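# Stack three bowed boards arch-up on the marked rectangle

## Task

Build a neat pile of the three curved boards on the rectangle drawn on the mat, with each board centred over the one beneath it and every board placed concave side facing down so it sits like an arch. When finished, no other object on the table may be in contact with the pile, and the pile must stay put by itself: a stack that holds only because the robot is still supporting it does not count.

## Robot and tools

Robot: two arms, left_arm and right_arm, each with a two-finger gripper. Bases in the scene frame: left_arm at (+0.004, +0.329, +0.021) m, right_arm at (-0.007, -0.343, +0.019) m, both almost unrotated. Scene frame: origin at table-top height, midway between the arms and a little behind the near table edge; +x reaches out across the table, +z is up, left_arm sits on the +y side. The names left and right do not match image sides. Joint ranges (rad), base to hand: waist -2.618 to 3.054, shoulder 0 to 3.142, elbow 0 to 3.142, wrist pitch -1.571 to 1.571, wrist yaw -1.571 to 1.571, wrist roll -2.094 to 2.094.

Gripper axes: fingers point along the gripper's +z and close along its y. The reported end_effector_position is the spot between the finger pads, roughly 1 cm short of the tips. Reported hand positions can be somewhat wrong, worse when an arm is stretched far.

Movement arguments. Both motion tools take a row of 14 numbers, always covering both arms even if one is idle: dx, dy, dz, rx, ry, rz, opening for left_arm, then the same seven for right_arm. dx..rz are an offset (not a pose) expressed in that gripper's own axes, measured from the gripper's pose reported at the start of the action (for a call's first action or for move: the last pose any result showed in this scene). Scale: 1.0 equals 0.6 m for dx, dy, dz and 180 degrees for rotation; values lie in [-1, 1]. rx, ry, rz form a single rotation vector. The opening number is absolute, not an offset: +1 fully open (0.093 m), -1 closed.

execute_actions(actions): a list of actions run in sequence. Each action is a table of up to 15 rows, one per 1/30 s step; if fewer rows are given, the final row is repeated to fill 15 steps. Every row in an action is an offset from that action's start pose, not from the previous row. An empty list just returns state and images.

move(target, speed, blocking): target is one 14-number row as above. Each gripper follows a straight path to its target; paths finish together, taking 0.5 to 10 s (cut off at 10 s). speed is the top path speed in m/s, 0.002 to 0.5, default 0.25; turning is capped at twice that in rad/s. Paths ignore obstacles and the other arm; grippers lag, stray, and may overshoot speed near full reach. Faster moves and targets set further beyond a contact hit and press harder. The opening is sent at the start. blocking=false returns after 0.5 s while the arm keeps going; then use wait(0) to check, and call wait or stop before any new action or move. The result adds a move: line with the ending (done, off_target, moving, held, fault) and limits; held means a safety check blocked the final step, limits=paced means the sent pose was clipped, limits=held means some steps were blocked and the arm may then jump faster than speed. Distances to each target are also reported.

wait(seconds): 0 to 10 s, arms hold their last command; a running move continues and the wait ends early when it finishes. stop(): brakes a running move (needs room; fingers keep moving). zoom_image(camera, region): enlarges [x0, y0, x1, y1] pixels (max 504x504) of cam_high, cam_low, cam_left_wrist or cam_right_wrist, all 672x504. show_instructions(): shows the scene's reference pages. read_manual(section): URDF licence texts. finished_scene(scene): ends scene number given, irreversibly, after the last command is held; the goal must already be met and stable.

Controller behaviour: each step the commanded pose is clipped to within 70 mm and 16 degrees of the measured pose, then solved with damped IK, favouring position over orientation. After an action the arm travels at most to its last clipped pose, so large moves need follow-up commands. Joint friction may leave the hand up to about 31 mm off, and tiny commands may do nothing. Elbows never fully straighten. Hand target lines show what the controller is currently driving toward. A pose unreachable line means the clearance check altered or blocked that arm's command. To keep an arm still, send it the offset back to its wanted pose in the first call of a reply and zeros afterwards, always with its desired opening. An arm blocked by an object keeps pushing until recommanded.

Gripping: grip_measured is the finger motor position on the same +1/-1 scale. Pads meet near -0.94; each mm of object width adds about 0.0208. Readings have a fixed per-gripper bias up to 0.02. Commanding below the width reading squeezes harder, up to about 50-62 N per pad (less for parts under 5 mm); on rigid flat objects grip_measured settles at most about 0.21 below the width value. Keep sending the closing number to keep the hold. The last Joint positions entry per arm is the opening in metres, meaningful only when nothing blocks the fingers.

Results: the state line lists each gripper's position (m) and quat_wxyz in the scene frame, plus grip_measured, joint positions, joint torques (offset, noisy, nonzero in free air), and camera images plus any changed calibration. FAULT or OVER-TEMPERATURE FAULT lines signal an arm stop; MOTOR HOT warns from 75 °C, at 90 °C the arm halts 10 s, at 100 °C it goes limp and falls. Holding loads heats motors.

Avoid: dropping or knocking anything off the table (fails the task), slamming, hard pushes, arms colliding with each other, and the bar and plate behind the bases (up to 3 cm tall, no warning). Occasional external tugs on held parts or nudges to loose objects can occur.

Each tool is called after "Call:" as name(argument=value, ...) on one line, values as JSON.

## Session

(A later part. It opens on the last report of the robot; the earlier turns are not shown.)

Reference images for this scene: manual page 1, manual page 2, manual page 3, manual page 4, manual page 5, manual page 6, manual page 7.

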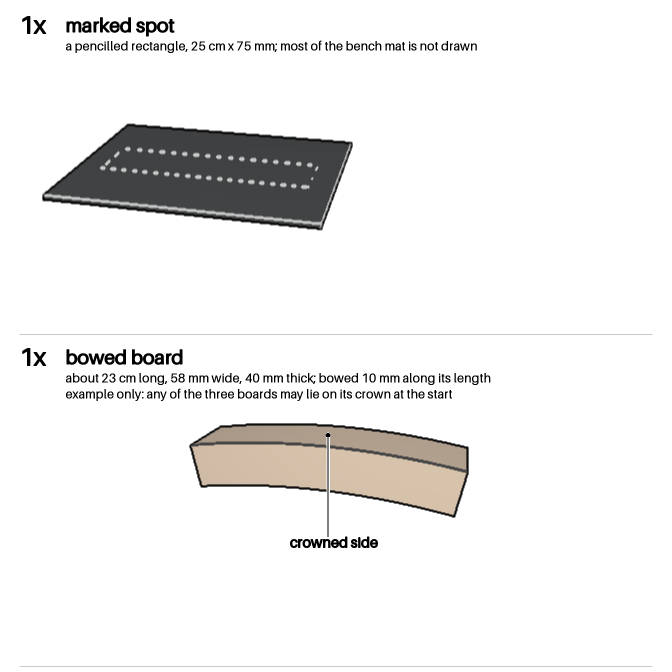

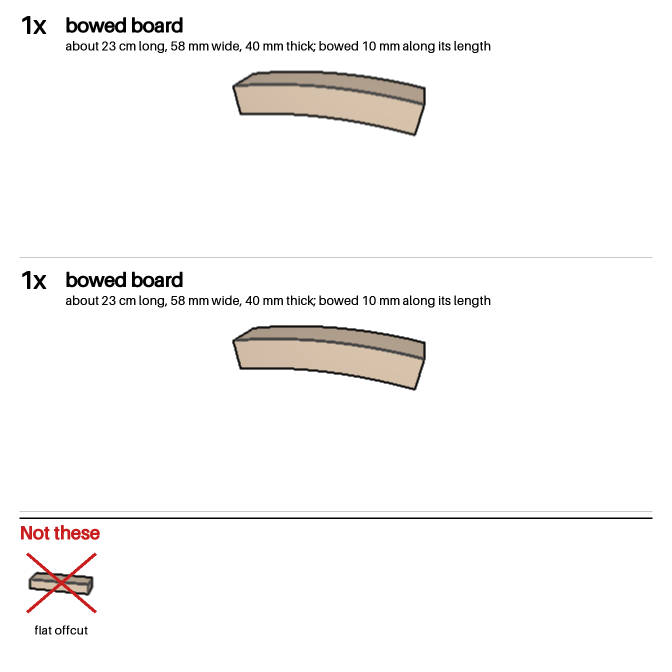

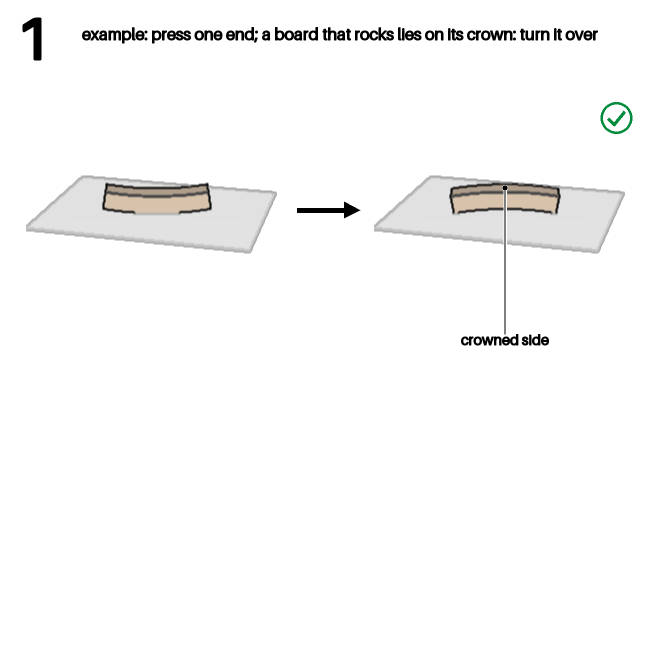

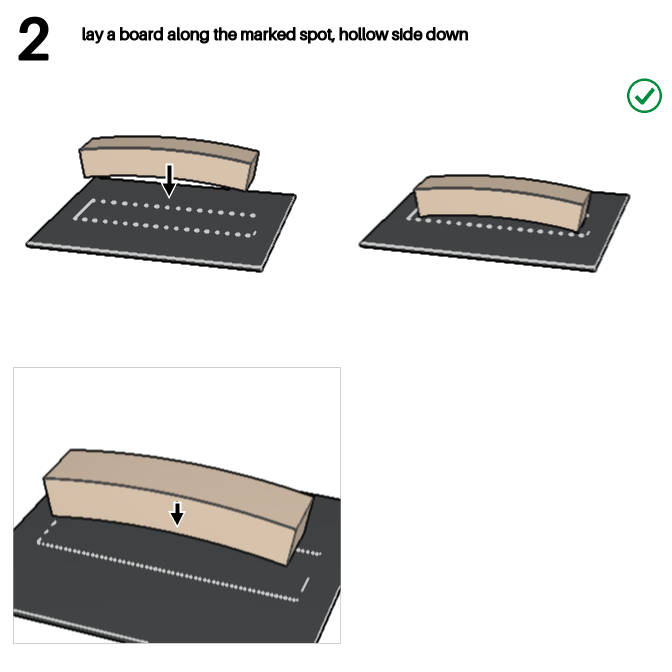

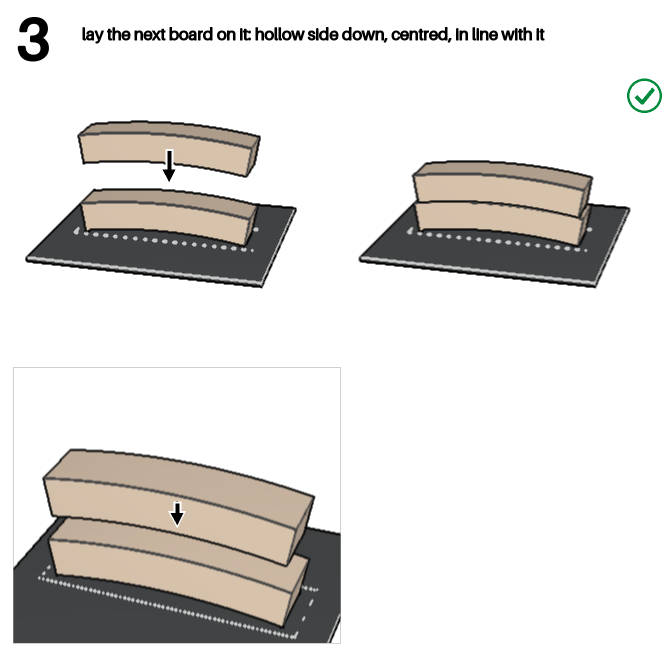

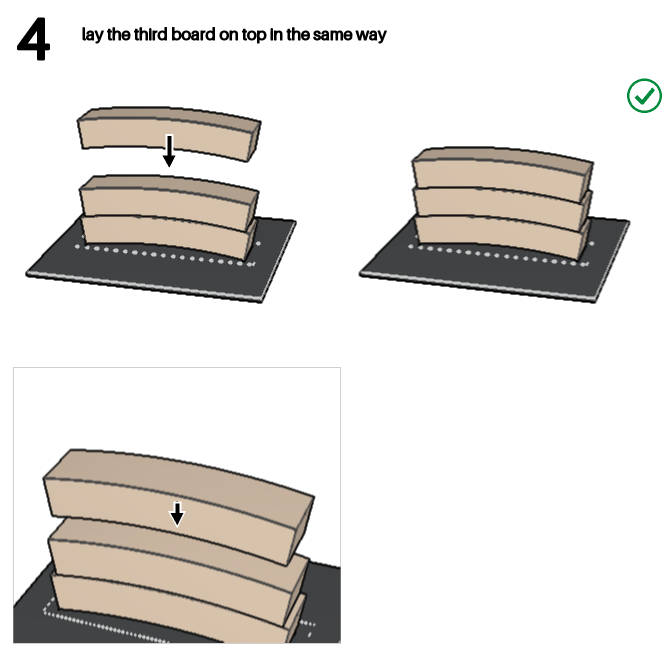

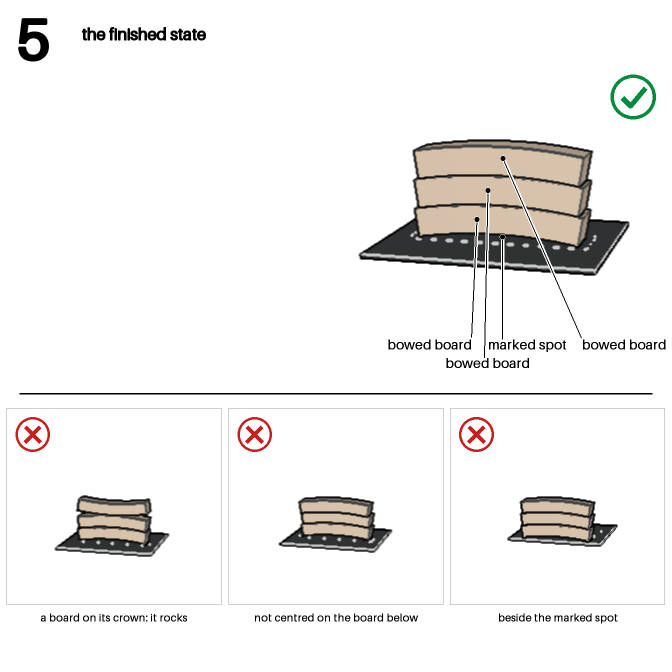

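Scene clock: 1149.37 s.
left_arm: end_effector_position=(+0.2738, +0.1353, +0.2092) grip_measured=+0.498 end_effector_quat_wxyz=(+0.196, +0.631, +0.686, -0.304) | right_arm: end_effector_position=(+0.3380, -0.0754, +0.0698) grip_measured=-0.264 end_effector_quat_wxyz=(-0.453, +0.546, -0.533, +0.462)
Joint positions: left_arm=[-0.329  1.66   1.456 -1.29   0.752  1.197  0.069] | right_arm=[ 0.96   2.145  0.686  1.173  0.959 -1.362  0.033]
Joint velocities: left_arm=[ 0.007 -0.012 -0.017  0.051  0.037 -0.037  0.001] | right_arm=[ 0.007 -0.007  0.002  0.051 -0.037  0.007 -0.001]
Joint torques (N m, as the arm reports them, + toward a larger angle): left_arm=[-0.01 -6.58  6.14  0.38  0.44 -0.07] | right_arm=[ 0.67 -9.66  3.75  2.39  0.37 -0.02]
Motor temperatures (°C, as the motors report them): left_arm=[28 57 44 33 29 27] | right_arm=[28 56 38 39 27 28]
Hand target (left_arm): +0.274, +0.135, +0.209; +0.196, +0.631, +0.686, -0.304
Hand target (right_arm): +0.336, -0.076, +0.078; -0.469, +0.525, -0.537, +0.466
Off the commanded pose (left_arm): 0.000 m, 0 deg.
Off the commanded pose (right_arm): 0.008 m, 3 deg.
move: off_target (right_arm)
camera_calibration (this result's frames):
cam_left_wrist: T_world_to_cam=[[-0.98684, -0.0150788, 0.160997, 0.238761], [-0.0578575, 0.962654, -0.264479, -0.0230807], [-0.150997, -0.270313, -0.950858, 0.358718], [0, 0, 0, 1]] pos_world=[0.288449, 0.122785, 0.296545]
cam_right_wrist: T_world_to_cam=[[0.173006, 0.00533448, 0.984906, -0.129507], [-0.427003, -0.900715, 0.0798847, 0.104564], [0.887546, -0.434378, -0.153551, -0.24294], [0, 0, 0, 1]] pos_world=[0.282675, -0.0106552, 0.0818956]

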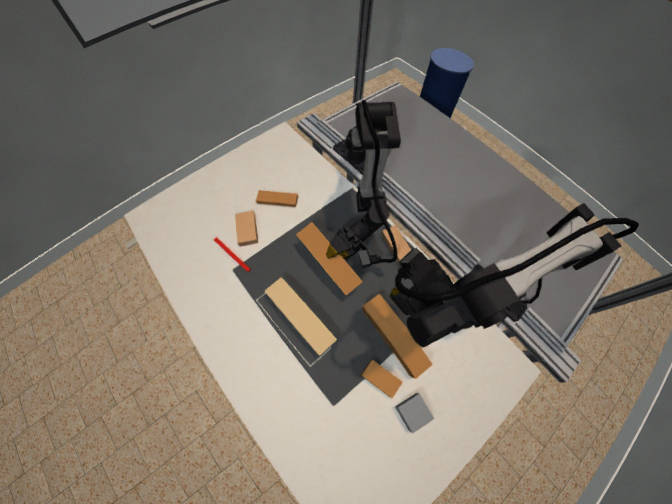

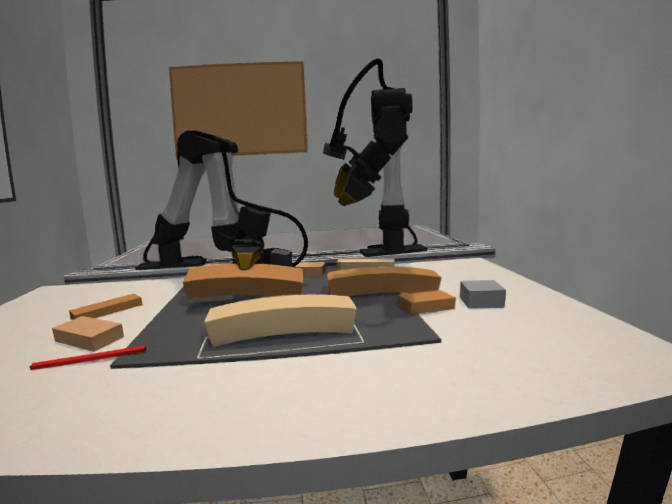

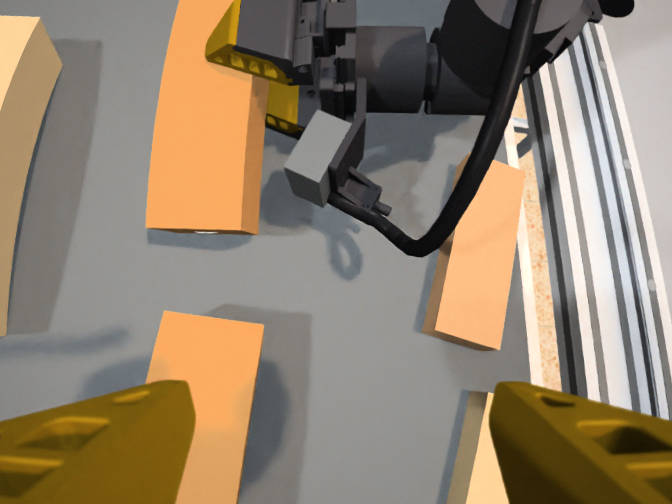

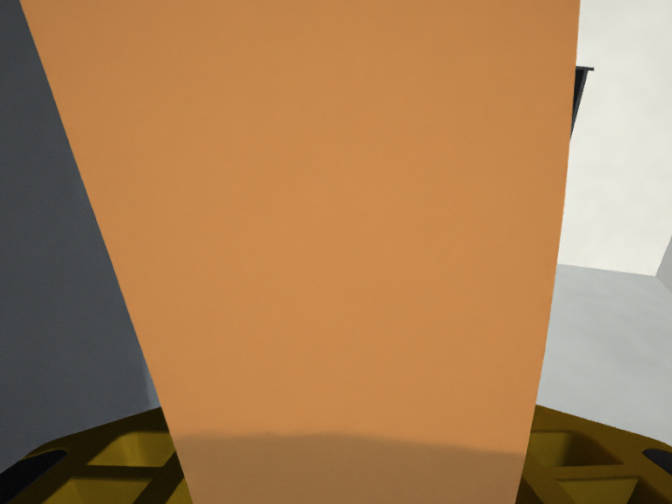

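Call:
move(target=[0,0,0,0,0,0,0.5, 0,0.05,0,0,0,0,-0.7], speed=0.03)

Call:
move(target=[0,0,0,0,0,0,0.5, 0,0,0,0,0,0,0.1])

Call:
move(target=[0,0,0,0,0,0,0.5, 0,0,-0.11,0,0,0,0.1], speed=0.03)

Scene clock: 1154.83 s.
left_arm: end_effector_position=(+0.2738, +0.1353, +0.2092) grip_measured=+0.498 end_effector_quat_wxyz=(+0.196, +0.631, +0.686, -0.304) | right_arm: end_effector_position=(+0.3356, -0.0784, +0.0590) grip_measured=-0.264 end_effector_quat_wxyz=(-0.465, +0.523, -0.542, +0.466)
Joint positions: left_arm=[-0.329  1.66   1.456 -1.29   0.752  1.197  0.069] | right_arm=[ 0.969  2.228  0.686  1.299  0.996 -1.354  0.033]
Joint velocities: left_arm=[ 0.002 -0.007 -0.002 -0.022 -0.022 -0.007 -0.   ] | right_arm=[-0.022 -0.012 -0.002  0.007 -0.051 -0.007 -0.001]
Joint torques (N m, as the arm reports them, + toward a larger angle): left_arm=[-0.11 -6.62  6.09  0.43  0.4  -0.06] | right_arm=[ 0.1  -7.3   3.28  1.77 -0.17 -0.02]
Motor temperatures (°C, as the motors report them): left_arm=[28 57 44 33 29 27] | right_arm=[28 56 38 41 27 28]
Hand target (left_arm): +0.274, +0.135, +0.209; +0.196, +0.631, +0.686, -0.304
Hand target (right_arm): +0.332, -0.077, +0.041; -0.453, +0.546, -0.533, +0.461
Off the commanded pose (left_arm): 0.000 m, 0 deg.
Off the commanded pose (right_arm): 0.019 m, 3 deg.
move: off_target (right_arm)
camera_calibration (this result's frames):
cam_left_wrist: T_world_to_cam=[[-0.98684, -0.0150788, 0.160997, 0.238761], [-0.0578575, 0.962654, -0.264479, -0.0230807], [-0.150997, -0.270313, -0.950858, 0.358718], [0, 0, 0, 1]] pos_world=[0.288449, 0.122785, 0.296545]
cam_right_wrist: T_world_to_cam=[[0.141474, -0.0363262, 0.989275, -0.111346], [-0.453458, -0.890698, 0.0321416, 0.114211], [0.879978, -0.453142, -0.142483, -0.243335], [0, 0, 0, 1]] pos_world=[0.281672, -0.012583, 0.0718095]

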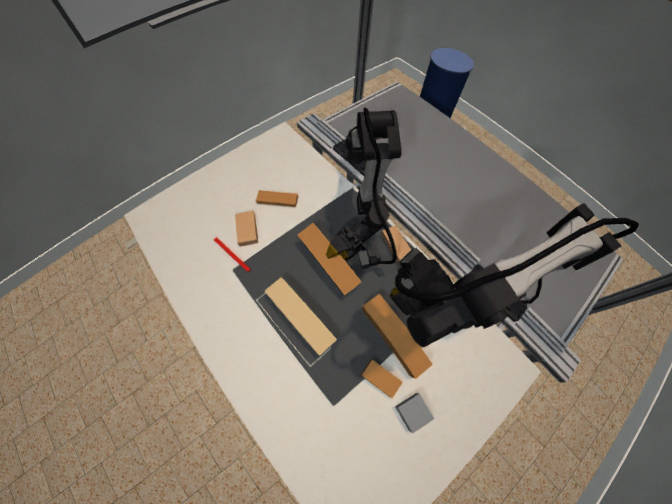

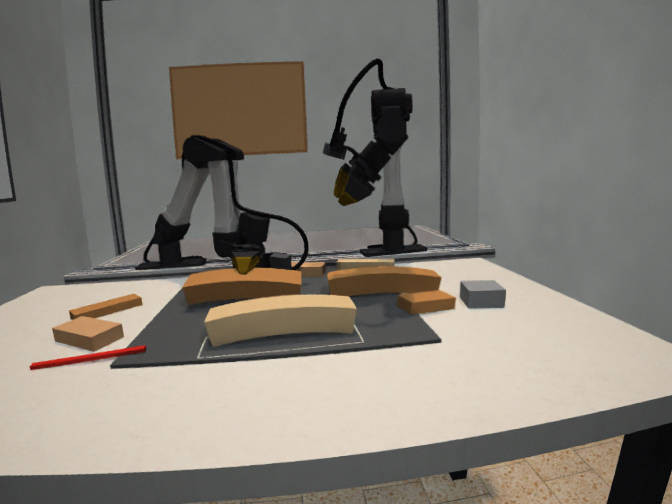

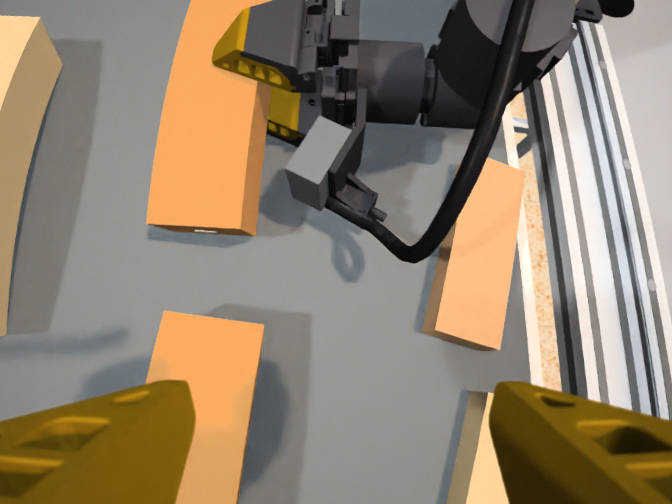

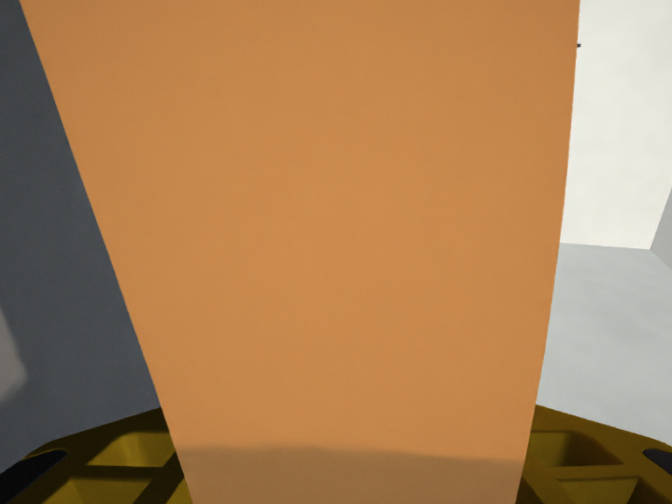

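Scene clock: 1155.33 s.
left_arm: end_effector_position=(+0.2738, +0.1353, +0.2092) grip_measured=+0.498 end_effector_quat_wxyz=(+0.196, +0.631, +0.686, -0.304) | right_arm: end_effector_position=(+0.3357, -0.0795, +0.0639) grip_measured=+0.097 end_effector_quat_wxyz=(-0.470, +0.512, -0.545, +0.469)
Joint positions: left_arm=[-0.329  1.66   1.456 -1.29   0.752  1.197  0.069] | right_arm=[ 0.97   2.223  0.686  1.315  1.01  -1.356  0.05 ]
Joint velocities: left_arm=[ 0.002 -0.027  0.007 -0.022 -0.037 -0.051 -0.001] | right_arm=[-0.002  0.002 -0.002  0.007 -0.051  0.022 -0.   ]
Joint torques (N m, as the arm reports them, + toward a larger angle): left_arm=[ 0.02 -6.49  6.02  0.4   0.38 -0.12] | right_arm=[ -0.25 -10.04   3.63   1.69  -0.1   -0.01]
Motor temperatures (°C, as the motors report them): left_arm=[28 57 44 33 29 27] | right_arm=[28 56 38 41 27 28]
Hand target (left_arm): +0.274, +0.135, +0.209; +0.196, +0.631, +0.686, -0.304
Hand target (right_arm): +0.336, -0.079, +0.059; -0.465, +0.522, -0.542, +0.466
Off the commanded pose (left_arm): 0.000 m, 0 deg.
Off the commanded pose (right_arm): 0.005 m, 1 deg.
move: done
camera_calibration (this result's frames):
cam_left_wrist: T_world_to_cam=[[-0.98684, -0.0150788, 0.160997, 0.238761], [-0.0578575, 0.962654, -0.264479, -0.0230807], [-0.150997, -0.270313, -0.950858, 0.358718], [0, 0, 0, 1]] pos_world=[0.288449, 0.122785, 0.296545]
cam_right_wrist: T_world_to_cam=[[0.126858, -0.0524171, 0.990535, -0.112765], [-0.464916, -0.885264, 0.0126956, 0.118659], [0.876219, -0.462126, -0.136672, -0.243066], [0, 0, 0, 1]] pos_world=[0.28245, -0.0131931, 0.0769705]

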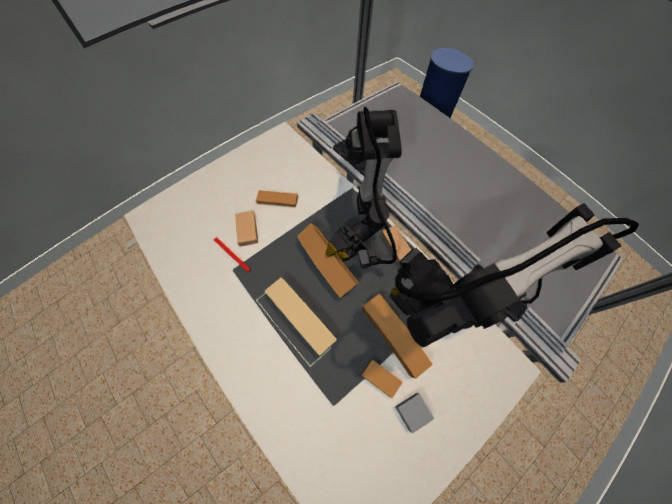

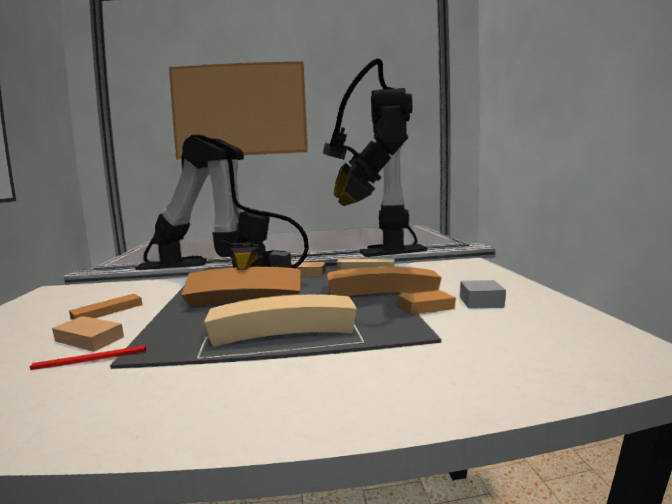

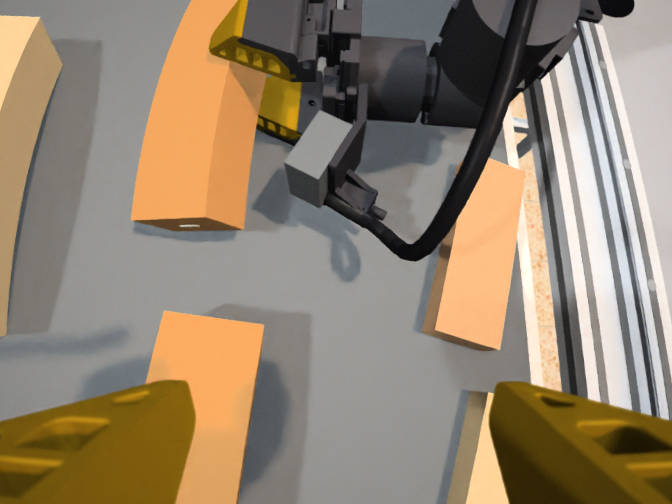

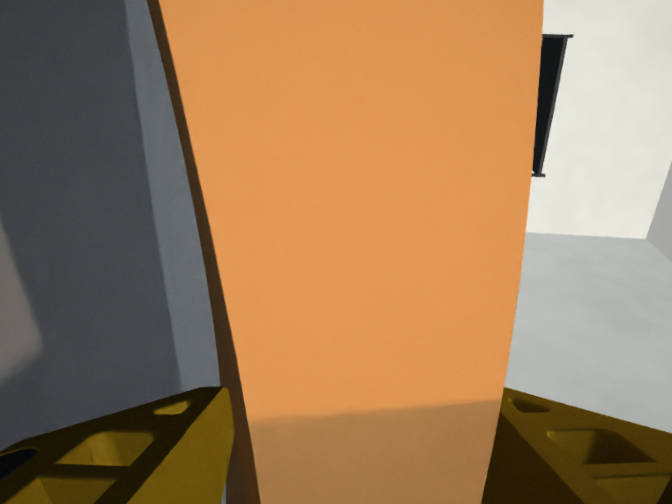

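Scene clock: 1157.80 s.
left_arm: end_effector_position=(+0.2738, +0.1353, +0.2092) grip_measured=+0.498 end_effector_quat_wxyz=(+0.196, +0.631, +0.686, -0.304) | right_arm: end_effector_position=(+0.2746, -0.0722, +0.0631) grip_measured=+0.098 end_effector_quat_wxyz=(-0.466, +0.525, -0.542, +0.462)
Joint positions: left_arm=[-0.329  1.66   1.456 -1.29   0.752  1.197  0.069] | right_arm=[ 1.151  2.141  0.586  1.205  1.162 -1.233  0.05 ]
Joint velocities: left_arm=[ 0.007  0.007 -0.012 -0.022 -0.037 -0.007  0.   ] | right_arm=[-0.017 -0.002  0.017 -0.007  0.051 -0.007 -0.001]
Joint torques (N m, as the arm reports them, + toward a larger angle): left_arm=[ 0.09 -6.75  6.12  0.39  0.42 -0.1 ] | right_arm=[  0.8  -11.39   2.22   1.8    0.58   0.07]
Motor temperatures (°C, as the motors report them): left_arm=[28 57 44 33 29 27] | right_arm=[28 56 38 41 27 28]
Hand target (left_arm): +0.274, +0.135, +0.209; +0.196, +0.631, +0.686, -0.304
Hand target (right_arm): +0.270, -0.077, +0.071; -0.469, +0.513, -0.546, +0.467
Off the commanded pose (left_arm): 0.000 m, 0 deg.
Off the commanded pose (right_arm): 0.011 m, 2 deg.
move: off_target (right_arm)
camera_calibration (this result's frames):
cam_left_wrist: T_world_to_cam=[[-0.98684, -0.0150788, 0.160997, 0.238761], [-0.0578575, 0.962654, -0.264479, -0.0230807], [-0.150997, -0.270313, -0.950858, 0.358718], [0, 0, 0, 1]] pos_world=[0.288449, 0.122785, 0.296545]
cam_right_wrist: T_world_to_cam=[[0.147203, -0.0384351, 0.988359, -0.108233], [-0.447195, -0.893869, 0.0318433, 0.0899499], [0.88224, -0.446677, -0.148769, -0.186016], [0, 0, 0, 1]] pos_world=[0.220268, -0.00684564, 0.0764357]

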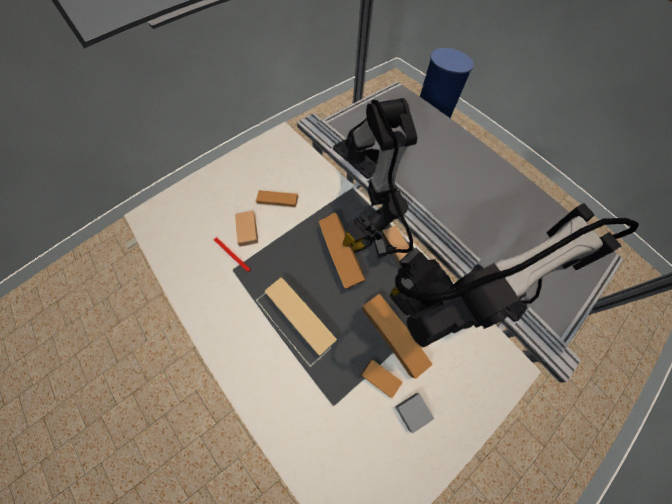

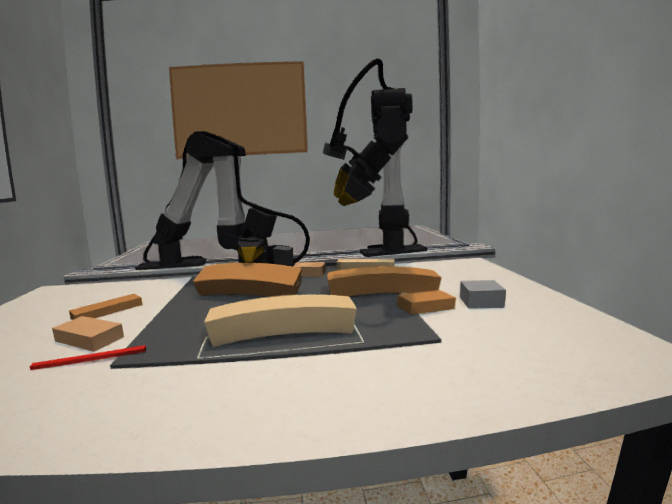

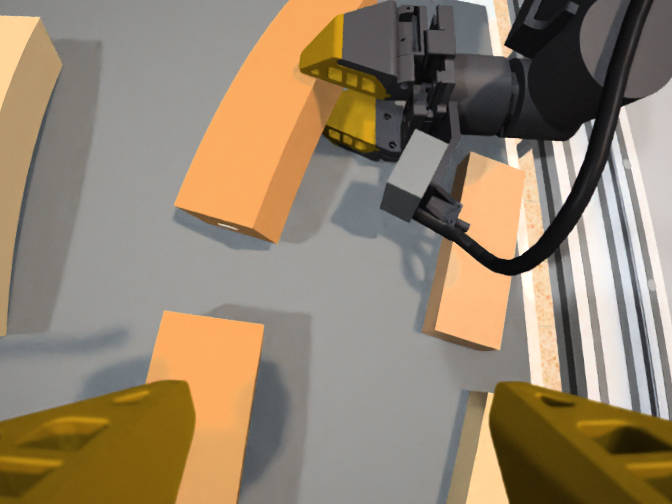

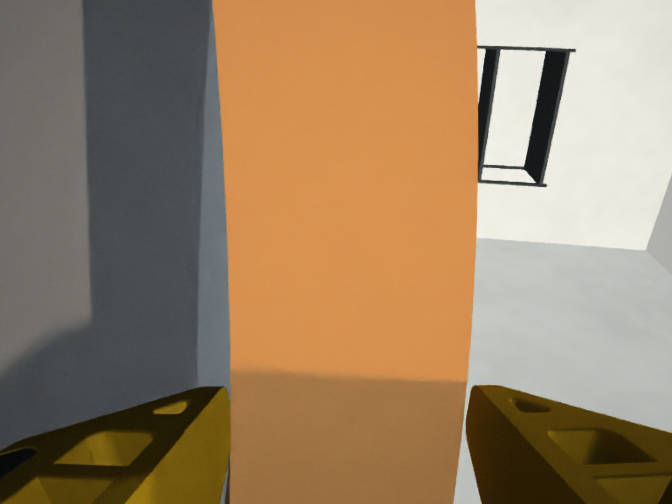

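Call:
move(target=[0,0,0,0,0,0,0.5, 0,0,-0.07,0,0,0,0.1], speed=0.05)

Scene clock: 1168.33 s.
left_arm: end_effector_position=(+0.2738, +0.1353, +0.2092) grip_measured=+0.498 end_effector_quat_wxyz=(+0.196, +0.631, +0.686, -0.304) | right_arm: end_effector_position=(+0.2375, -0.0655, +0.0620) grip_measured=+0.098 end_effector_quat_wxyz=(-0.466, +0.535, -0.540, +0.453)
Joint positions: left_arm=[-0.329  1.66   1.456 -1.29   0.752  1.197  0.069] | right_arm=[ 1.274  2.073  0.563  1.006  1.247 -1.074  0.05 ]
Joint velocities: left_arm=[-0.012 -0.007 -0.012  0.11  -0.037  0.037 -0.   ] | right_arm=[ 0.017 -0.012  0.012 -0.154 -0.022  0.11   0.   ]
Joint torques (N m, as the arm reports them, + toward a larger angle): left_arm=[ 0.02 -6.47  6.03  0.38  0.37 -0.1 ] | right_arm=[  0.91 -10.85   2.5    1.45   0.76   0.12]
Motor temperatures (°C, as the motors report them): left_arm=[28 56 44 32 29 27] | right_arm=[28 56 37 41 27 28]
Hand target (left_arm): +0.274, +0.135, +0.209; +0.196, +0.631, +0.686, -0.304
Hand target (right_arm): +0.233, -0.071, +0.068; -0.466, +0.525, -0.542, +0.461
Off the commanded pose (left_arm): 0.000 m, 0 deg.
Off the commanded pose (right_arm): 0.010 m, 2 deg.
move: done
camera_calibration (this result's frames):
cam_left_wrist: T_world_to_cam=[[-0.98684, -0.0150788, 0.160997, 0.238761], [-0.0578575, 0.962654, -0.264479, -0.0230807], [-0.150997, -0.270313, -0.950858, 0.358718], [0, 0, 0, 1]] pos_world=[0.288449, 0.122785, 0.296545]
cam_right_wrist: T_world_to_cam=[[0.165438, -0.0343992, 0.98562, -0.105345], [-0.426952, -0.903383, 0.0401357, 0.0734443], [0.889012, -0.427452, -0.164141, -0.149829], [0, 0, 0, 1]] pos_world=[0.181985, -0.00132017, 0.076289]

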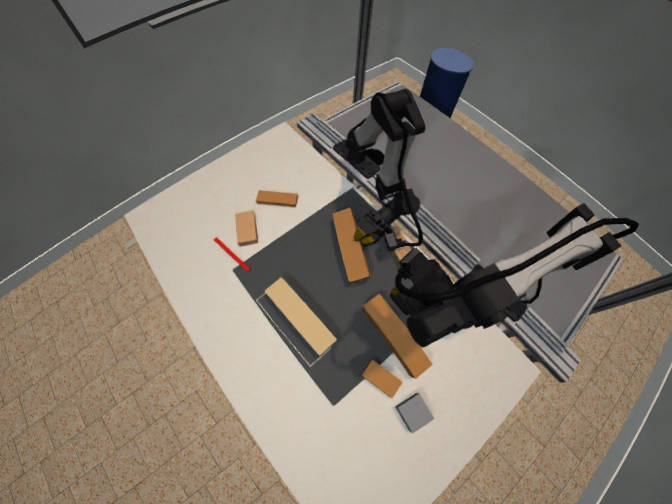

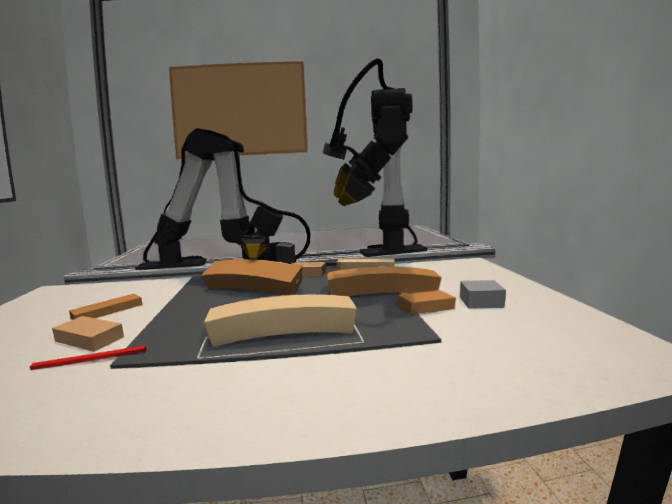

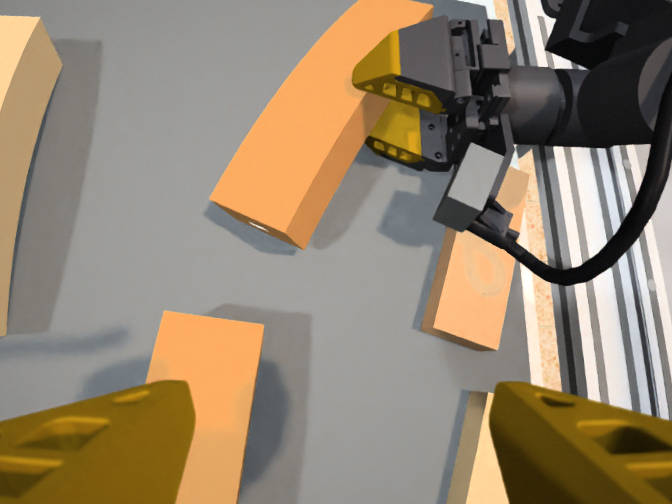

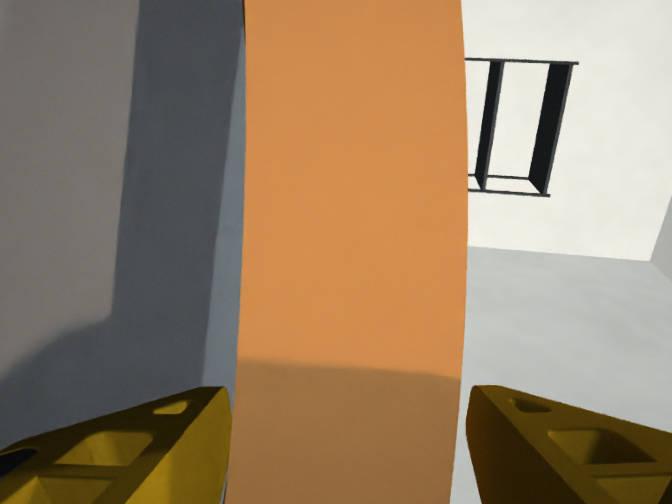

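Call:
move(target=[0,0,0,0,0,0,0.5, 0,0,-0.06,0,0,0,0.1], speed=0.2)

Scene clock: 1171.67 s.
left_arm: end_effector_position=(+0.2738, +0.1353, +0.2092) grip_measured=+0.498 end_effector_quat_wxyz=(+0.196, +0.631, +0.686, -0.304) | right_arm: end_effector_position=(+0.2025, -0.0657, +0.0638) grip_measured=+0.098 end_effector_quat_wxyz=(-0.471, +0.536, -0.542, +0.445)
Joint positions: left_arm=[-0.329  1.66   1.456 -1.29   0.752  1.197  0.069] | right_arm=[ 1.392  1.991  0.563  0.693  1.33  -0.821  0.05 ]
Joint velocities: left_arm=[ 0.002 -0.007 -0.022 -0.051 -0.007  0.037  0.   ] | right_arm=[-0.012 -0.027 -0.007 -0.095 -0.037  0.051 -0.001]
Joint torques (N m, as the arm reports them, + toward a larger angle): left_arm=[ 0.05 -6.49  5.92  0.4   0.38 -0.07] | right_arm=[ 0.2  -9.89  4.73  0.98  0.57  0.15]
Motor temperatures (°C, as the motors report them): left_arm=[28 56 44 32 29 27] | right_arm=[28 56 37 41 27 28]
Hand target (left_arm): +0.274, +0.135, +0.209; +0.196, +0.631, +0.686, -0.304
Hand target (right_arm): +0.202, -0.066, +0.067; -0.467, +0.536, -0.539, +0.452
Off the commanded pose (left_arm): 0.000 m, 0 deg.
Off the commanded pose (right_arm): 0.004 m, 1 deg.
move: done
camera_calibration (this result's frames):
cam_left_wrist: T_world_to_cam=[[-0.98684, -0.0150788, 0.160997, 0.238761], [-0.0578575, 0.962654, -0.264479, -0.0230807], [-0.150997, -0.270313, -0.950858, 0.358718], [0, 0, 0, 1]] pos_world=[0.288449, 0.122785, 0.296545]
cam_right_wrist: T_world_to_cam=[[0.172012, -0.0468926, 0.983978, -0.103379], [-0.417084, -0.908385, 0.0296214, 0.0566372], [0.892442, -0.415497, -0.175811, -0.117746], [0, 0, 0, 1]] pos_world=[0.146487, -0.00232248, 0.0793439]

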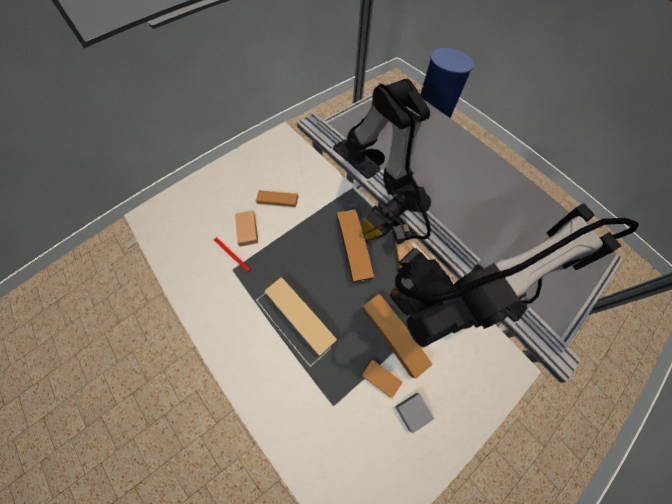

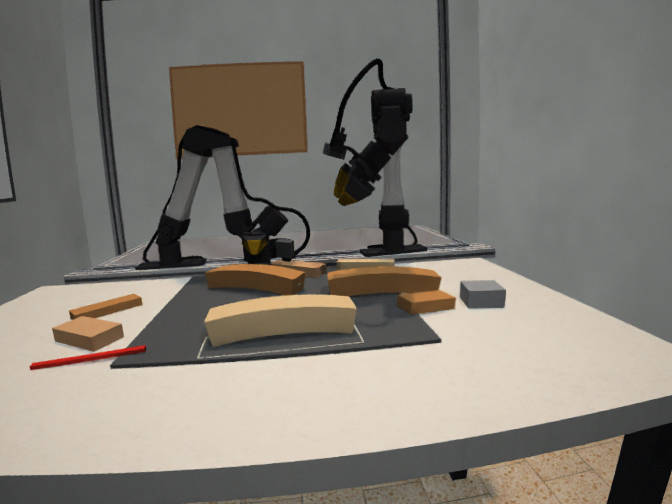

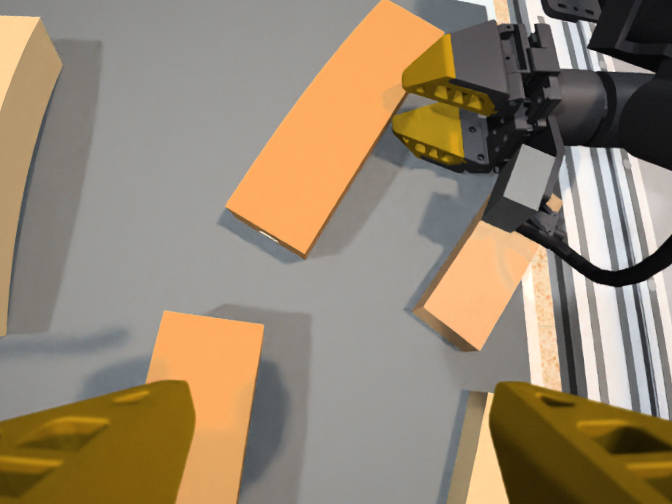

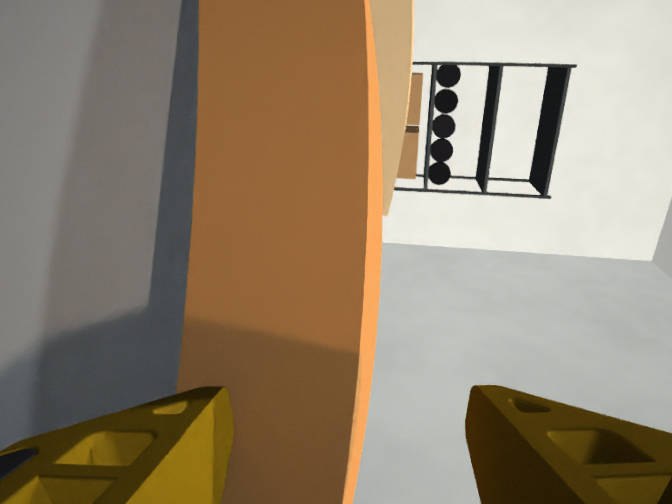

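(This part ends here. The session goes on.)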